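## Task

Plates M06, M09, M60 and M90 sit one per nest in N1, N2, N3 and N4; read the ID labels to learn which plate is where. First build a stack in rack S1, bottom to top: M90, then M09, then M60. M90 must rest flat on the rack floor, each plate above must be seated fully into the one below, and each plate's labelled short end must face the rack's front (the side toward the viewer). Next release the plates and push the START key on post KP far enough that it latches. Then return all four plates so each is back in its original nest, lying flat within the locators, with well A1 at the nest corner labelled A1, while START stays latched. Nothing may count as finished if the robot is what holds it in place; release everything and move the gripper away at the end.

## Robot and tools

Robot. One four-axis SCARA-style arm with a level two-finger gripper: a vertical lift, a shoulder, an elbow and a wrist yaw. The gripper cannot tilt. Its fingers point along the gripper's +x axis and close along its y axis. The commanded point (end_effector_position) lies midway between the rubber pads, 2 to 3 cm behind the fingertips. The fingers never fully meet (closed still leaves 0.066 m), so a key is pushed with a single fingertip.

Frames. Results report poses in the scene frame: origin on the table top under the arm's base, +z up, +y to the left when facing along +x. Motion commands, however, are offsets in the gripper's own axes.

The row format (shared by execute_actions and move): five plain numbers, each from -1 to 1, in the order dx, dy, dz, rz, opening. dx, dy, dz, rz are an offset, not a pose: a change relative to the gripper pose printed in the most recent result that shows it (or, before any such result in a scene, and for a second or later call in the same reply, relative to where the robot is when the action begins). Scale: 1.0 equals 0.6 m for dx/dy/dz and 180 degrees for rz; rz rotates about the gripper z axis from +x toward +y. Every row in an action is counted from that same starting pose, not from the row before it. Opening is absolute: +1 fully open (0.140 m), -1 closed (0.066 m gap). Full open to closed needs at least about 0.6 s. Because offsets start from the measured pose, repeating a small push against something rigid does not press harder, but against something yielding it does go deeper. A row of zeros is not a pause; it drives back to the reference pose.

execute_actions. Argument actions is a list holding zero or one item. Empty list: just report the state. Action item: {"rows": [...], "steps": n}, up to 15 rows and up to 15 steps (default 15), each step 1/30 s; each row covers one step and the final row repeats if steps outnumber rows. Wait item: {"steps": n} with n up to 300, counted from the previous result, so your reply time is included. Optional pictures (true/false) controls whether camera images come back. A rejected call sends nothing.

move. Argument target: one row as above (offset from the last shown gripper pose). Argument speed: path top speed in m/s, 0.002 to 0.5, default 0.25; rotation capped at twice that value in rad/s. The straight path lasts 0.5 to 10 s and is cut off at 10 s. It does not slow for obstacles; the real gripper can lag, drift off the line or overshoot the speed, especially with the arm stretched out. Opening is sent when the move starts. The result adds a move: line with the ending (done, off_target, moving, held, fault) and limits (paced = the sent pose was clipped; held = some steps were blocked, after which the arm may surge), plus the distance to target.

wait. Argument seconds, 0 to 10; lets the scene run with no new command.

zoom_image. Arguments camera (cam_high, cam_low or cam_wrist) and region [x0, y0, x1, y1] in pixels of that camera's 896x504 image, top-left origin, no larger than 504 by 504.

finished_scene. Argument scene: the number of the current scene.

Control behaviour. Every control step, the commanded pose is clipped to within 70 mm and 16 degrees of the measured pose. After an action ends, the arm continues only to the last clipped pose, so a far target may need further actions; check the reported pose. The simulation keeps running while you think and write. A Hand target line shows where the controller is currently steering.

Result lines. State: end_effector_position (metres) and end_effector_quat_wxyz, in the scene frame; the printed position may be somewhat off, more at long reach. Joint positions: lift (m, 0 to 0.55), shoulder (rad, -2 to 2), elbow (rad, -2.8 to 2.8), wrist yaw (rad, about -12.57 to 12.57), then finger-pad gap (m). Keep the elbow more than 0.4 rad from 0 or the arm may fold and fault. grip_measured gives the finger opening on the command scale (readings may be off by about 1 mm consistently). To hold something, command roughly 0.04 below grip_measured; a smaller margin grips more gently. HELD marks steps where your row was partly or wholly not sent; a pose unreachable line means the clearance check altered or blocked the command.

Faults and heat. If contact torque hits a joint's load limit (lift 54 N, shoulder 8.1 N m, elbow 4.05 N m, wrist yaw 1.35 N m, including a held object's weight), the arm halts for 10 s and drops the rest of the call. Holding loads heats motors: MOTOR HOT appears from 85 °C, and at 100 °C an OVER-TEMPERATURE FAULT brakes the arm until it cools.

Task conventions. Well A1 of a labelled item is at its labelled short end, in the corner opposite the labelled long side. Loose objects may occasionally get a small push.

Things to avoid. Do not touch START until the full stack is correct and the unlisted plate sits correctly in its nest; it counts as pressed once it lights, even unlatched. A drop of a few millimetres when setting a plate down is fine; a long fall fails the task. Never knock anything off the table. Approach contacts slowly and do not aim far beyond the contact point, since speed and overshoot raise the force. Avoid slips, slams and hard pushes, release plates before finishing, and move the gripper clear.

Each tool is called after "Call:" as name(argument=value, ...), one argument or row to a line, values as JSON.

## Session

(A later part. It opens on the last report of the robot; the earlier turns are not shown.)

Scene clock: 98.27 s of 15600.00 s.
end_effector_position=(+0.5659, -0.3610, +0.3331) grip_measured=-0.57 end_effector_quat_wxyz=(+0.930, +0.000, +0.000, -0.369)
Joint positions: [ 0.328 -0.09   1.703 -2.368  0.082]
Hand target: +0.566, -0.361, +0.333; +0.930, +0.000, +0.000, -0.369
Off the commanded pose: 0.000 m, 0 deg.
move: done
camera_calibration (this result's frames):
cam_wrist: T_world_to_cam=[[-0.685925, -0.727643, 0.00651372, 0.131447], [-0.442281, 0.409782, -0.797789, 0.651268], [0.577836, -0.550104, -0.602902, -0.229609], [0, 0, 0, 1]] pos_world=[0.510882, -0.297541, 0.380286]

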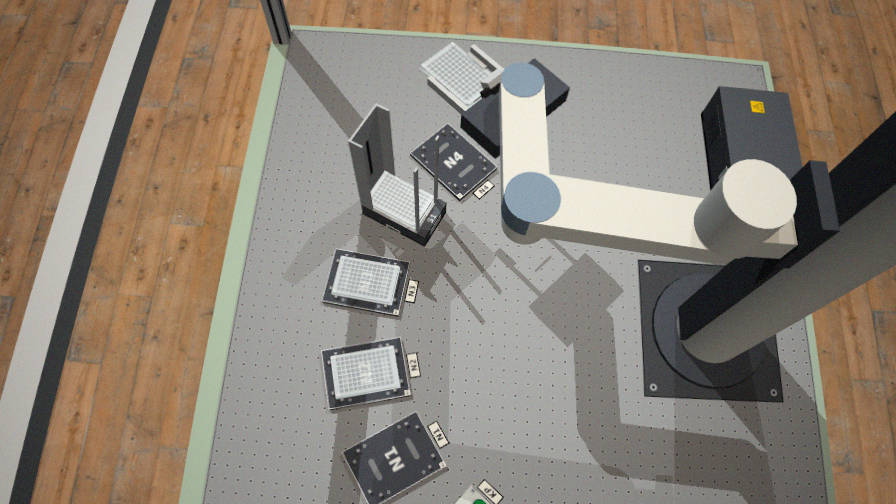

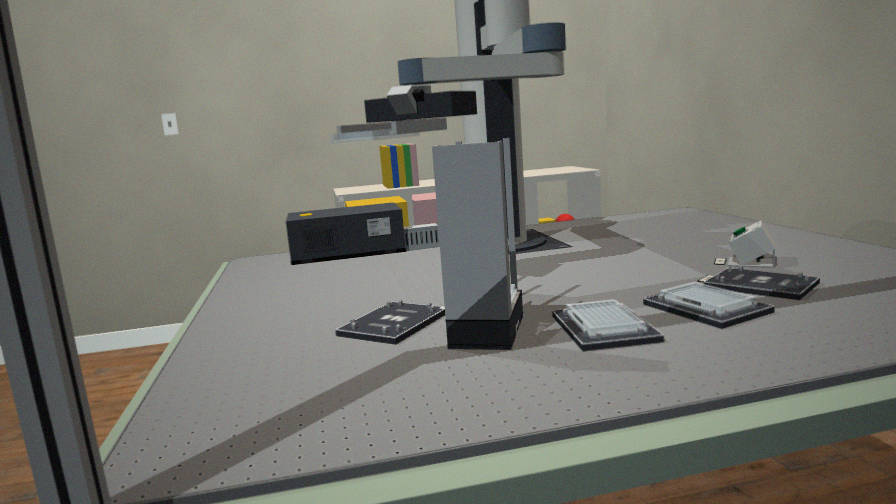

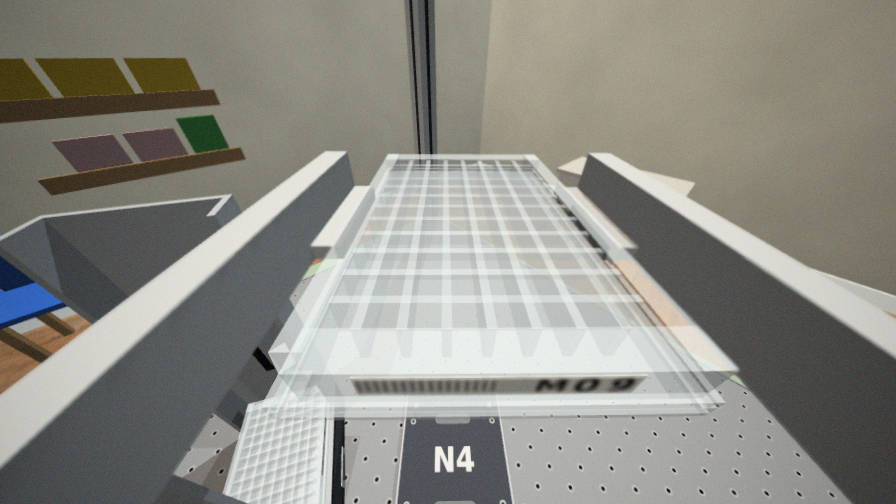

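Call:
move(
  target=[-0.0196,0.2861,0,0.0954,-0.63],
)

Call:
move(
  target=[0,0,-0.03,0,-0.63],
  speed=0.015,
)

Scene clock: 102.13 s of 15600.00 s.
end_effector_position=(+0.6750, -0.2277, +0.3331) grip_measured=-0.57 end_effector_quat_wxyz=(+0.974, +0.000, +0.000, -0.225)
Joint positions: [ 0.328  0.188  1.809 -2.452  0.082]
Hand target: +0.675, -0.228, +0.333; +0.974, +0.000, +0.000, -0.226
Off the commanded pose: 0.000 m, 0 deg.
move: done
camera_calibration (this result's frames):
cam_wrist: T_world_to_cam=[[-0.440046, -0.897952, 0.00651372, 0.0985272], [-0.543687, 0.260649, -0.797789, 0.679409], [0.714678, -0.354605, -0.602902, -0.267205], [0, 0, 0, 1]] pos_world=[0.603707, -0.183367, 0.380284]

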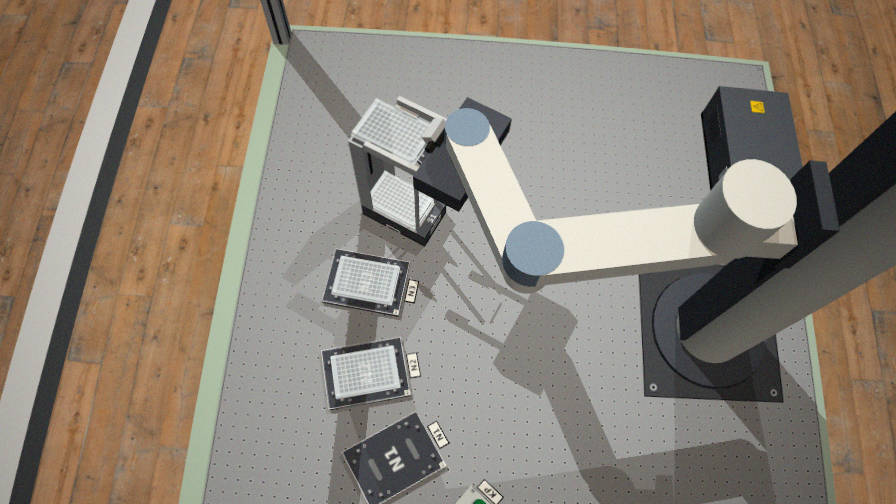

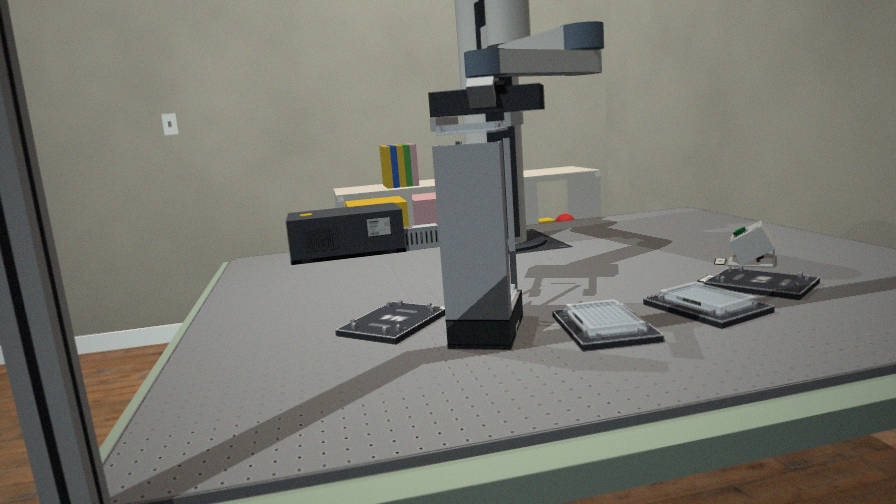

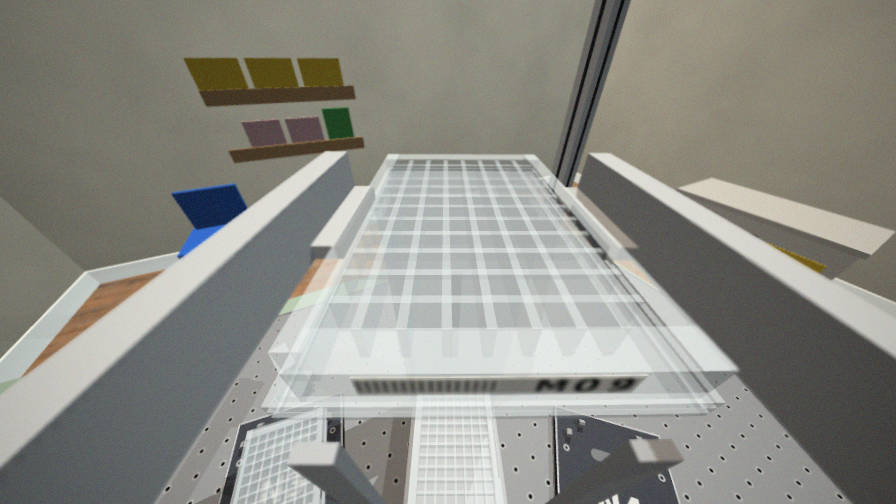

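Scene clock: 103.57 s of 15600.00 s.
end_effector_position=(+0.6751, -0.2277, +0.3151) grip_measured=-0.57 end_effector_quat_wxyz=(+0.974, +0.000, +0.000, -0.225)
Joint positions: [ 0.31   0.188  1.809 -2.452  0.082]
Hand target: +0.675, -0.228, +0.315; +0.974, +0.000, +0.000, -0.225
Off the commanded pose: 0.000 m, 0 deg.
move: done
camera_calibration (this result's frames):
cam_wrist: T_world_to_cam=[[-0.440047, -0.897951, 0.00651372, 0.0986719], [-0.543686, 0.26065, -0.797789, 0.665043], [0.714677, -0.354606, -0.602902, -0.278081], [0, 0, 0, 1]] pos_world=[0.603733, -0.18335, 0.362265]

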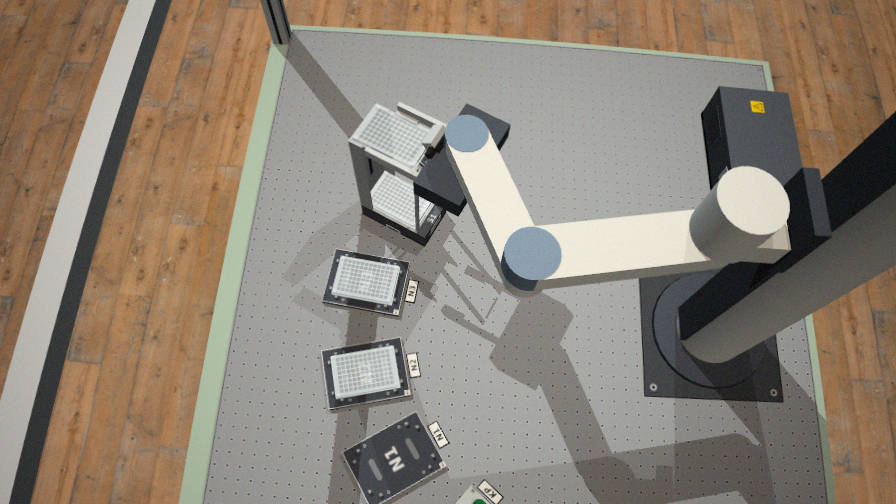

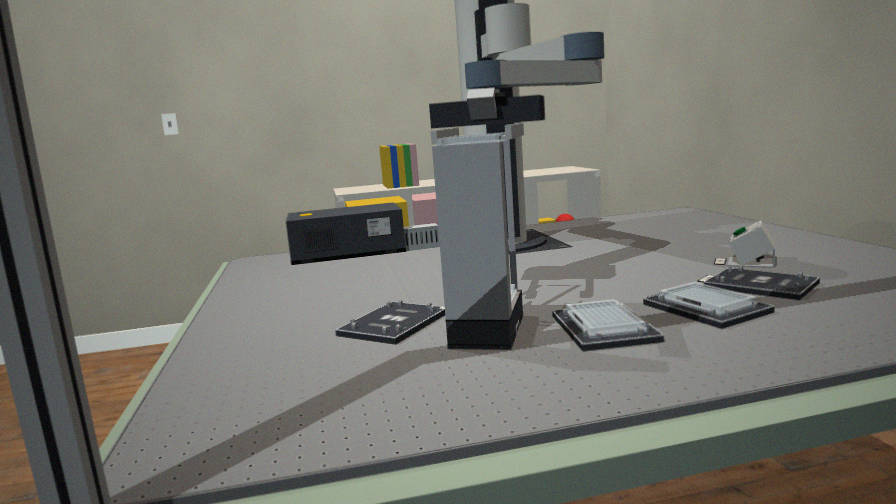

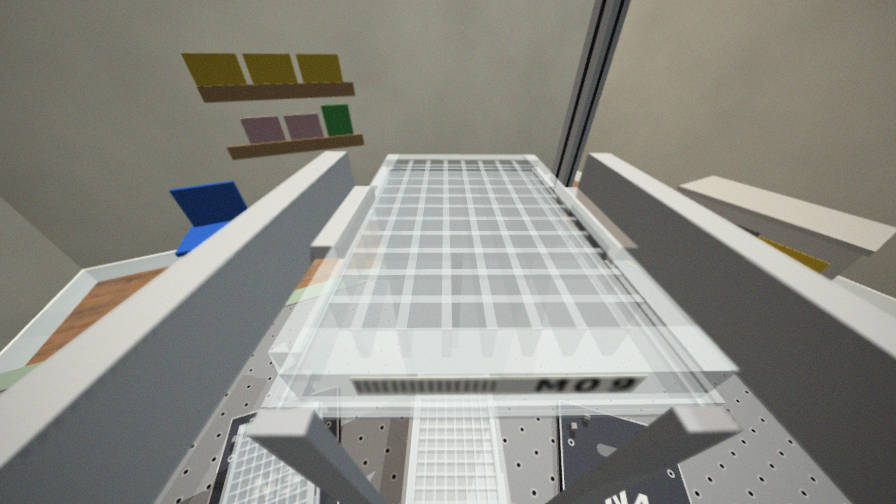

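Call:
move(
  target=[0,0,-0.367,0,-0.63],
  speed=0.08,
)

Call:
move(
  target=[0,0,-0.018,0,-0.63],
  speed=0.012,
)

Call:
move(
  target=[0,0,0,0,0.2],
)

Call:
move(
  target=[-0.267,0,0.02,0,0.2],
  speed=0.15,
)

Call:
move(
  target=[0.06,0.572,-0.055,0.206,0.2],
)

Scene clock: 112.93 s of 15600.00 s.
end_effector_position=(+0.6751, -0.2277, +0.0948) grip_measured=-0.57 end_effector_quat_wxyz=(+0.974, +0.000, +0.000, -0.225)
Joint positions: [ 0.09   0.188  1.809 -2.452  0.082]
Hand target: +0.675, -0.228, +0.095; +0.974, +0.000, +0.000, -0.225
Off the commanded pose: 0.000 m, 0 deg.
After step 90, 3.33 s passed at rest.
move: done
camera_calibration (this result's frames):
cam_wrist: T_world_to_cam=[[-0.44003, -0.897959, 0.00651372, 0.10011], [-0.543691, 0.26064, -0.797789, 0.489316], [0.714684, -0.354593, -0.602902, -0.410898], [0, 0, 0, 1]] pos_world=[0.603751, -0.183342, 0.141988]

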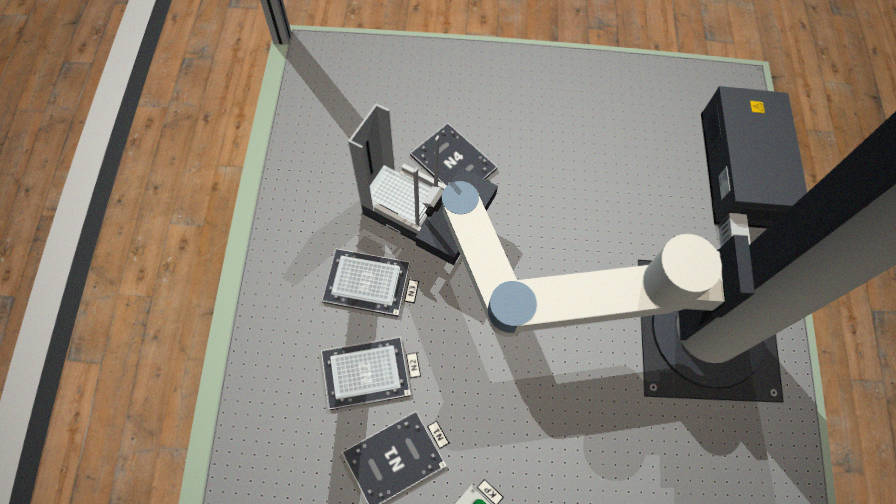

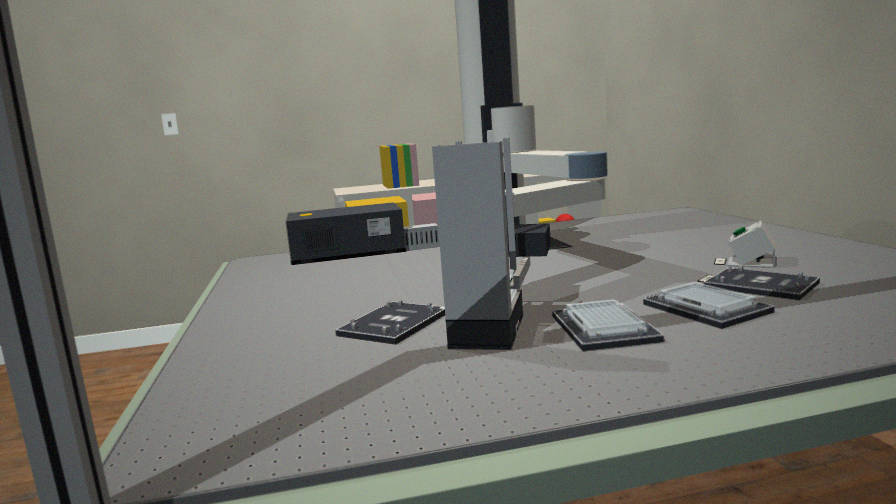

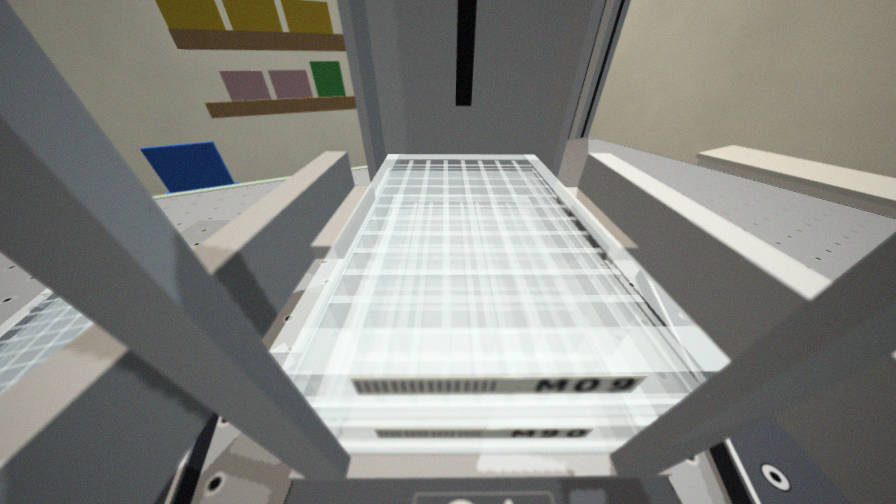

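Scene clock: 114.07 s of 15600.00 s.
end_effector_position=(+0.6751, -0.2276, +0.0840) grip_measured=-0.57 end_effector_quat_wxyz=(+0.974, +0.000, +0.000, -0.225)
Joint positions: [ 0.079  0.188  1.809 -2.452  0.082]
Hand target: +0.675, -0.228, +0.084; +0.974, +0.000, +0.000, -0.225
Off the commanded pose: 0.000 m, 0 deg.
move: done
camera_calibration (this result's frames):
cam_wrist: T_world_to_cam=[[-0.440005, -0.897972, 0.00651372, 0.100169], [-0.543699, 0.260625, -0.797789, 0.480696], [0.714694, -0.354572, -0.602902, -0.417422], [0, 0, 0, 1]] pos_world=[0.603757, -0.183338, 0.131177]

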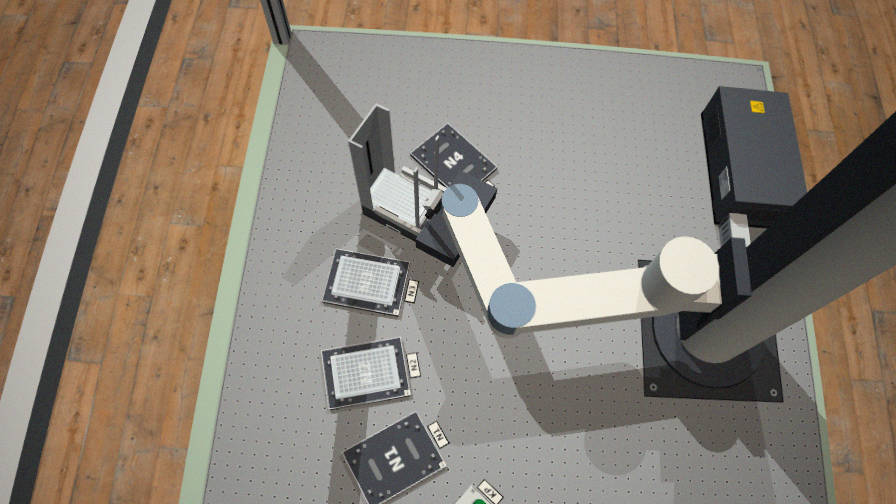

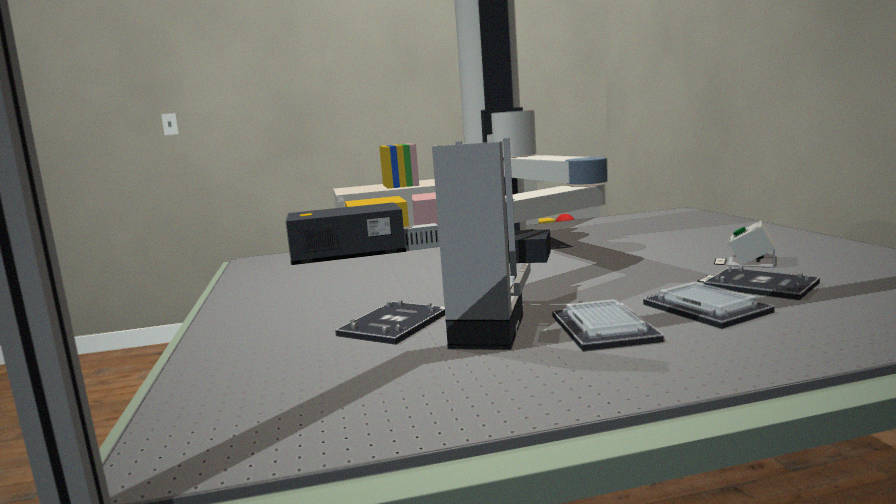

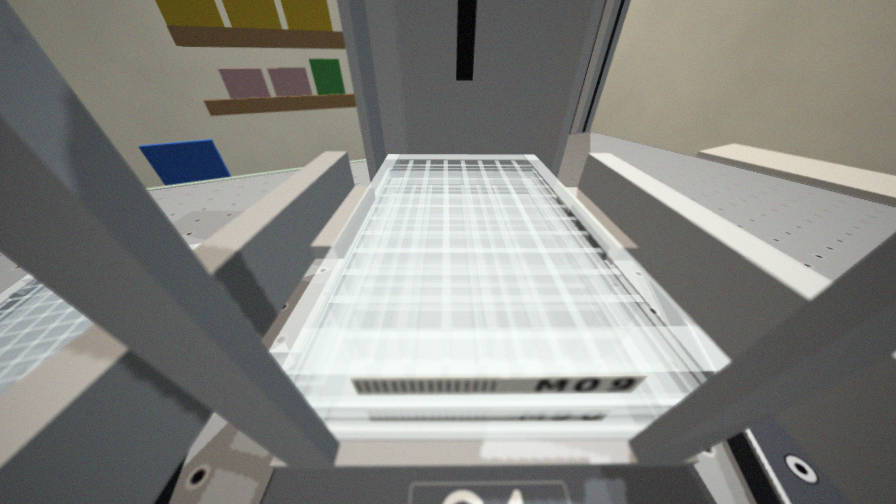

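Scene clock: 114.57 s of 15600.00 s.
end_effector_position=(+0.6751, -0.2276, +0.0840) grip_measured=+0.20 end_effector_quat_wxyz=(+0.974, +0.000, +0.000, -0.225)
Joint positions: [ 0.079  0.188  1.809 -2.452  0.11 ]
Hand target: +0.675, -0.228, +0.084; +0.974, +0.000, +0.000, -0.225
Off the commanded pose: 0.000 m, 0 deg.
move: done
camera_calibration (this result's frames):
cam_wrist: T_world_to_cam=[[-0.440004, -0.897972, 0.00651372, 0.100169], [-0.543699, 0.260624, -0.797789, 0.480696], [0.714695, -0.354572, -0.602902, -0.417422], [0, 0, 0, 1]] pos_world=[0.603758, -0.183338, 0.131177]

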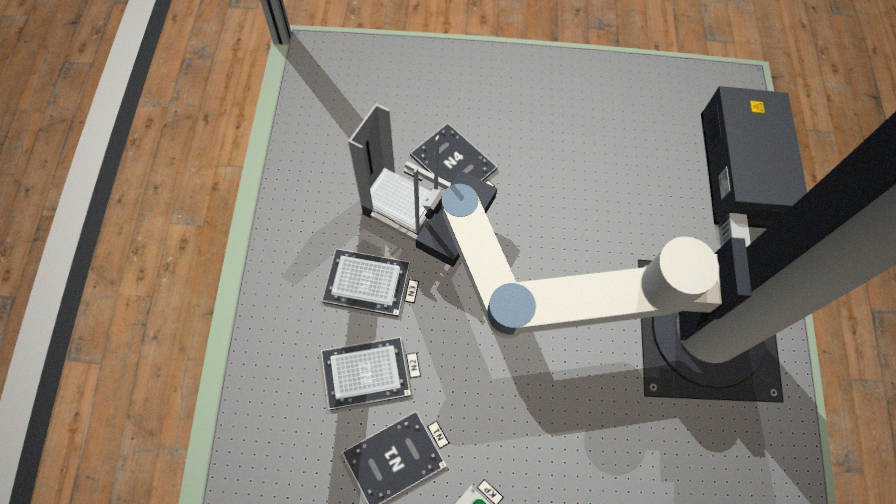

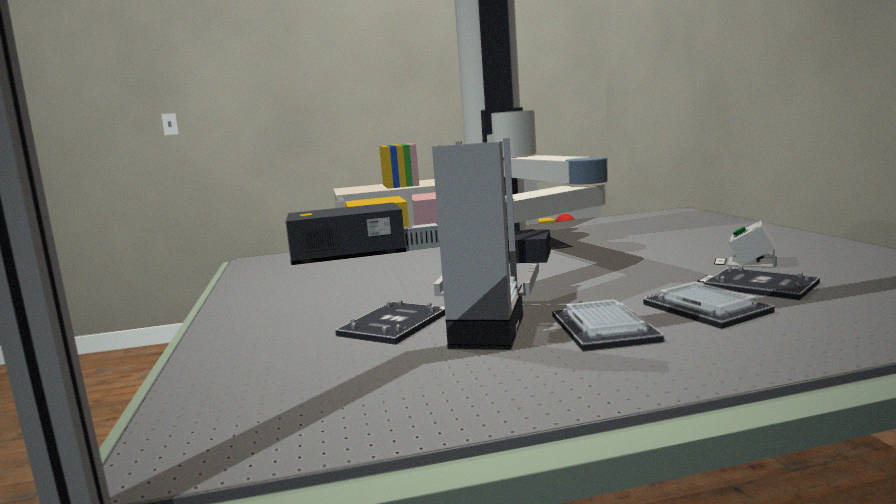

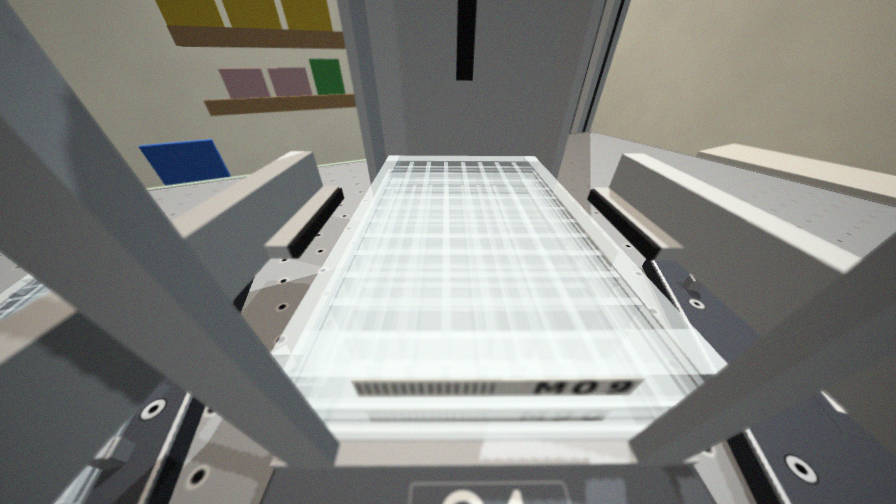

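Scene clock: 115.97 s of 15600.00 s.
end_effector_position=(+0.5311, -0.1574, +0.0959) grip_measured=+0.20 end_effector_quat_wxyz=(+0.974, +0.000, +0.000, -0.225)
Joint positions: [ 0.091  0.54   0.99  -1.985  0.11 ]
Hand target: +0.531, -0.157, +0.096; +0.974, +0.000, +0.000, -0.225
Off the commanded pose: 0.000 m, 0 deg.
move: done
camera_calibration (this result's frames):
cam_wrist: T_world_to_cam=[[-0.440197, -0.897878, 0.00651372, 0.0999745], [-0.543643, 0.260741, -0.797789, 0.39364], [0.714618, -0.354725, -0.602902, -0.282365], [0, 0, 0, 1]] pos_world=[0.459791, -0.113035, 0.143152]

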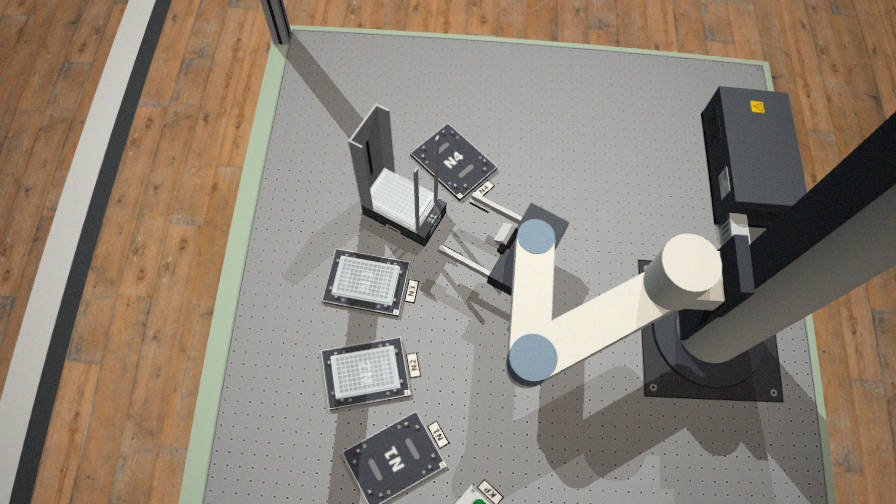

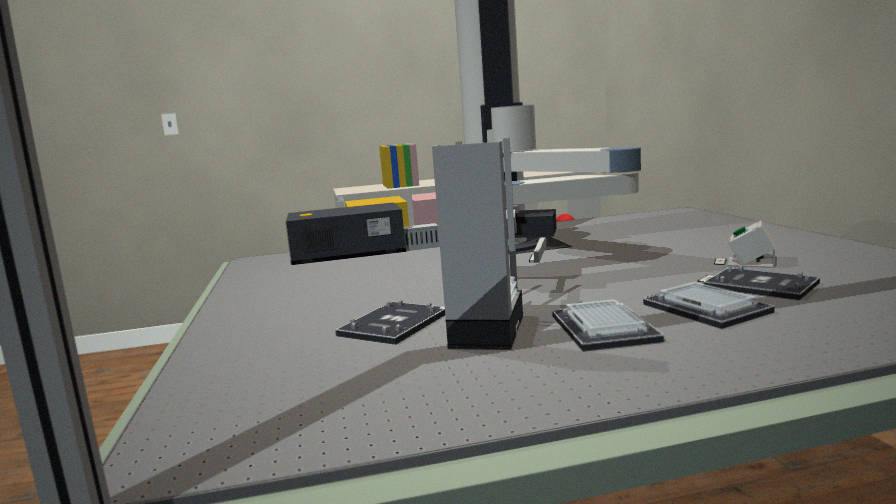

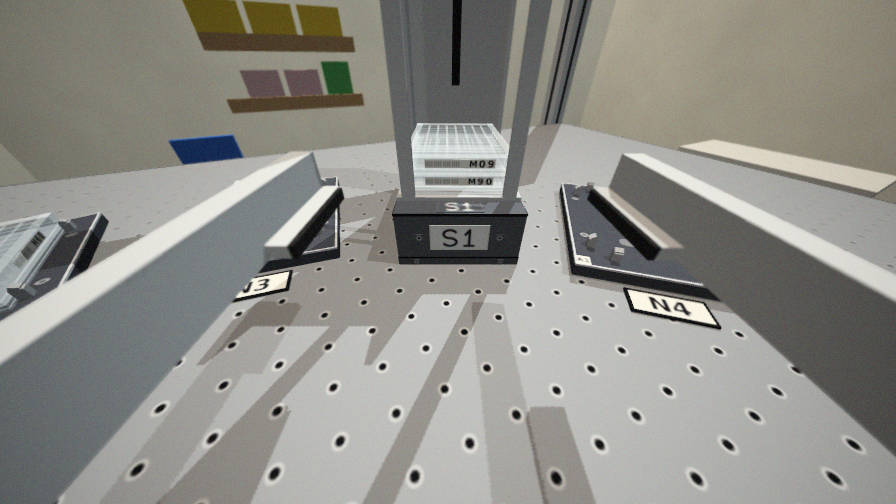

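Scene clock: 117.77 s of 15600.00 s.
end_effector_position=(+0.7141, +0.1354, +0.0630) grip_measured=+0.20 end_effector_quat_wxyz=(+0.995, +0.000, +0.000, +0.096)
Joint positions: [ 0.058  0.851  1.851 -2.509  0.11 ]
Hand target: +0.714, +0.135, +0.063; +0.995, +0.000, +0.000, +0.096
Off the commanded pose: 0.000 m, 0 deg.
move: done
camera_calibration (this result's frames):
cam_wrist: T_world_to_cam=[[0.190633, -0.98164, 0.00651372, 0.00443302], [-0.590867, -0.120039, -0.797789, 0.475764], [0.783923, 0.148236, -0.602902, -0.446774], [0, 0, 0, 1]] pos_world=[0.630504, 0.12769, 0.110169]

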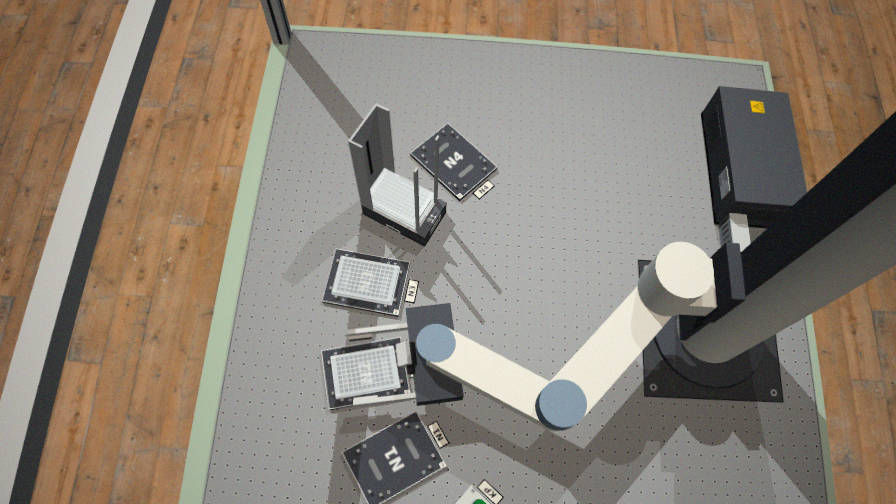

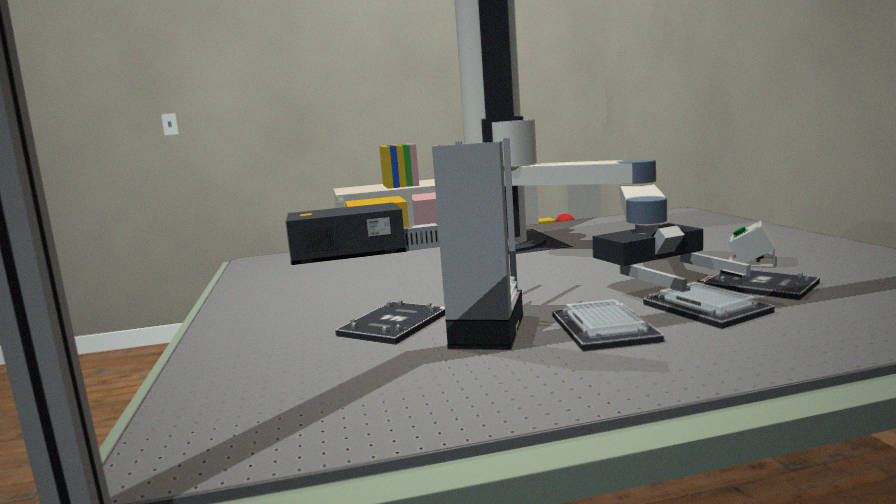

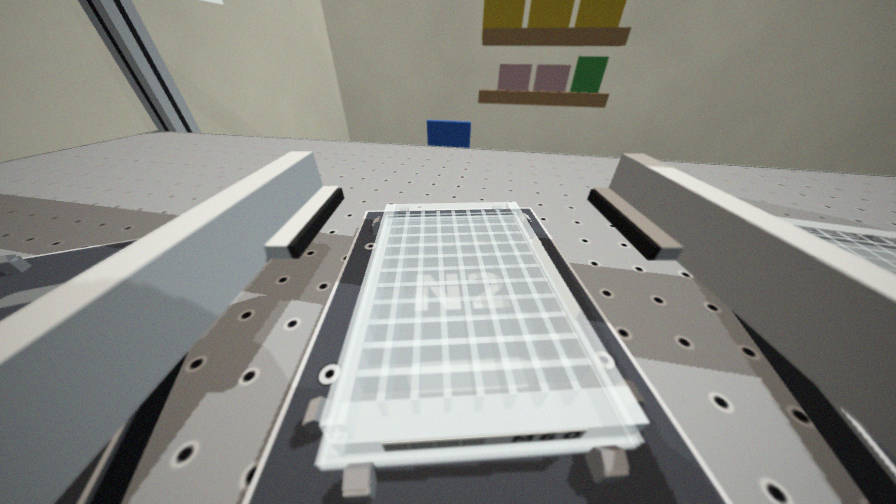

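Call:
move(
  target=[0,0.004,-0.05,0.0125,0.2],
  speed=0.05,
)

Call:
move(
  target=[0,0,0,0,-0.45],
)

Scene clock: 121.73 s of 15600.00 s.
end_effector_position=(+0.7137, +0.1378, +0.0329) grip_measured=+0.20 end_effector_quat_wxyz=(+0.993, +0.000, +0.000, +0.116)
Joint positions: [ 0.028  0.844  1.85  -2.463  0.11 ]
Hand target: +0.714, +0.138, +0.033; +0.993, +0.000, +0.000, +0.116
Off the commanded pose: 0.000 m, 0 deg.
After step 90, 0.10 s passed at rest.
move: done
camera_calibration (this result's frames):
cam_wrist: T_world_to_cam=[[0.229022, -0.9734, 0.00651372, -0.0214353], [-0.585699, -0.143142, -0.797789, 0.451292], [0.7775, 0.178896, -0.602902, -0.464533], [0, 0, 0, 1]] pos_world=[0.630405, 0.126837, 0.0801076]

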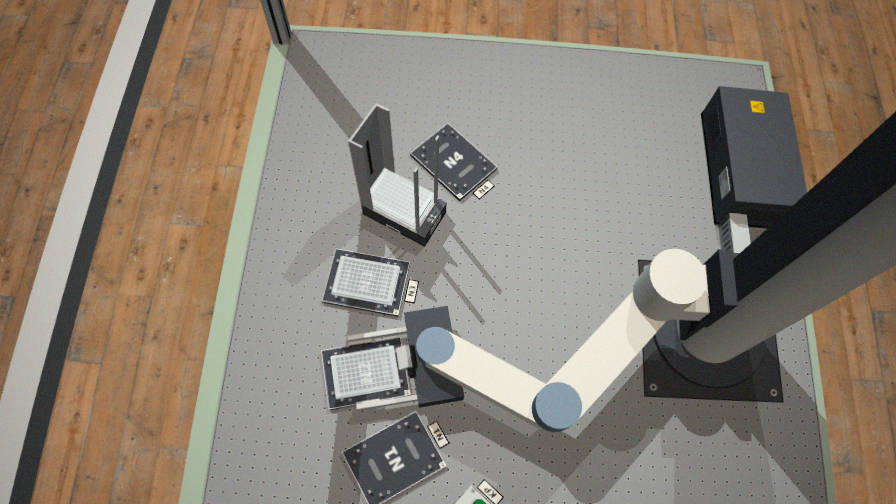

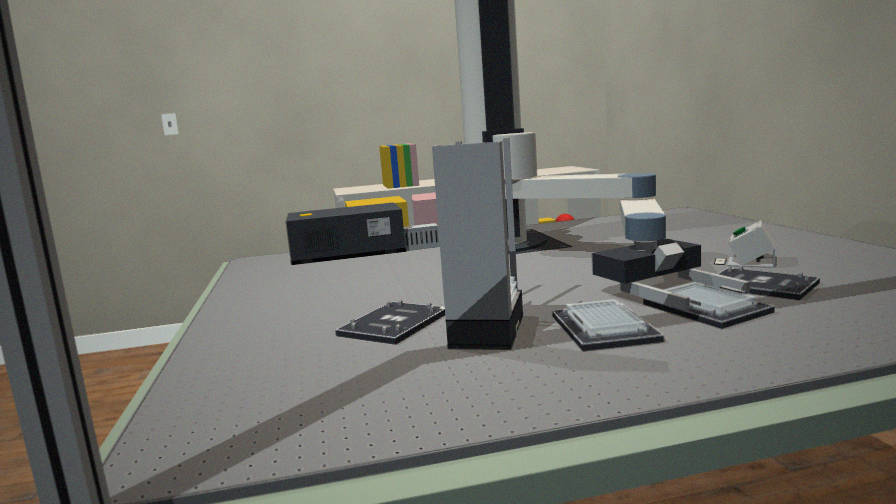

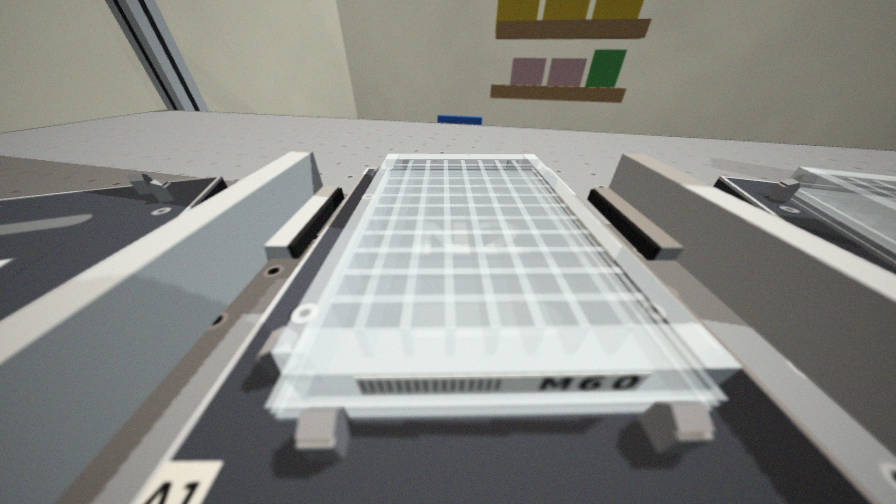

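Scene clock: 122.23 s of 15600.00 s.
end_effector_position=(+0.7137, +0.1378, +0.0329) grip_measured=-0.45 end_effector_quat_wxyz=(+0.993, +0.000, +0.000, +0.116)
Joint positions: [ 0.028  0.844  1.85  -2.463  0.086]
Hand target: +0.714, +0.138, +0.033; +0.993, +0.000, +0.000, +0.116
Off the commanded pose: 0.000 m, 0 deg.
move: done
camera_calibration (this result's frames):
cam_wrist: T_world_to_cam=[[0.229025, -0.973399, 0.00651372, -0.0214364], [-0.585699, -0.143144, -0.797789, 0.451292], [0.777499, 0.178898, -0.602902, -0.464533], [0, 0, 0, 1]] pos_world=[0.630405, 0.126838, 0.0801076]

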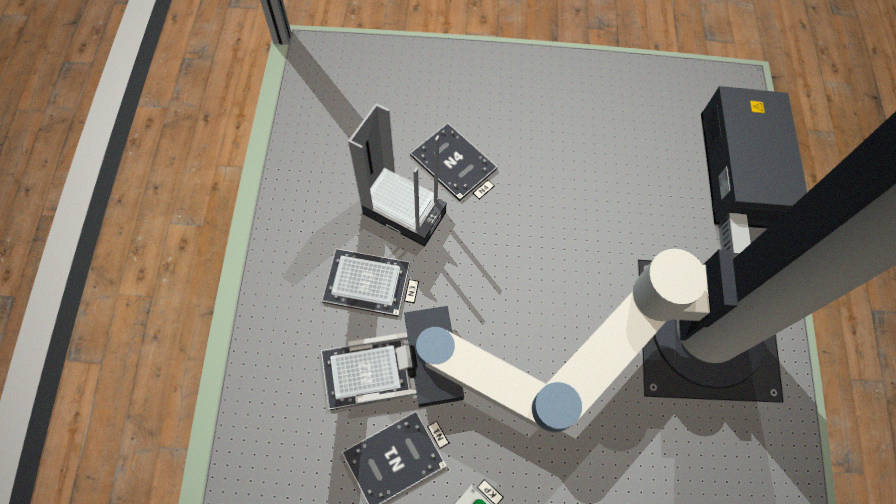

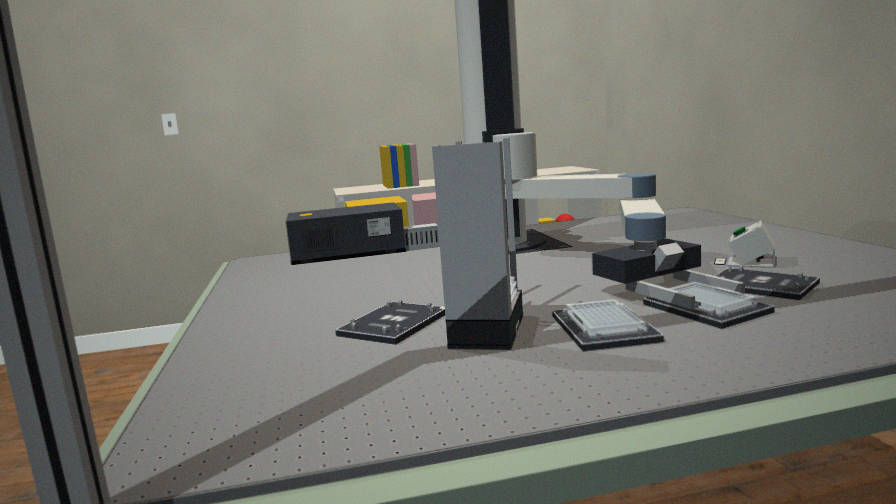

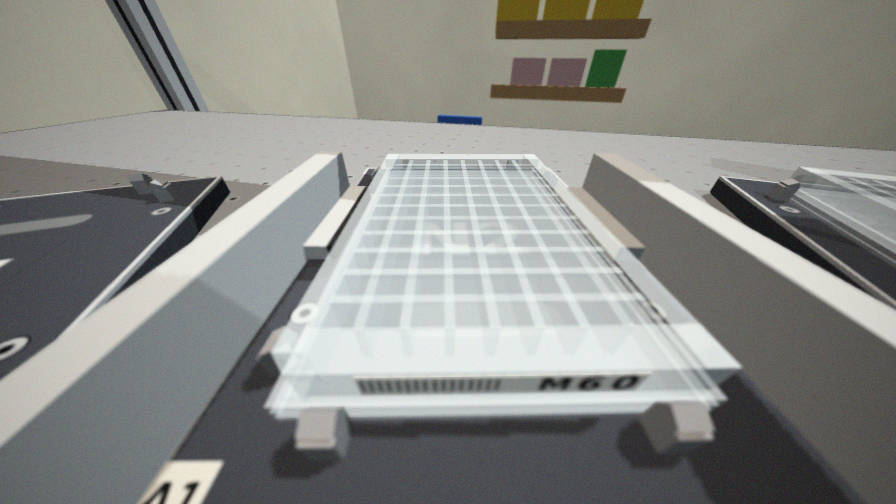

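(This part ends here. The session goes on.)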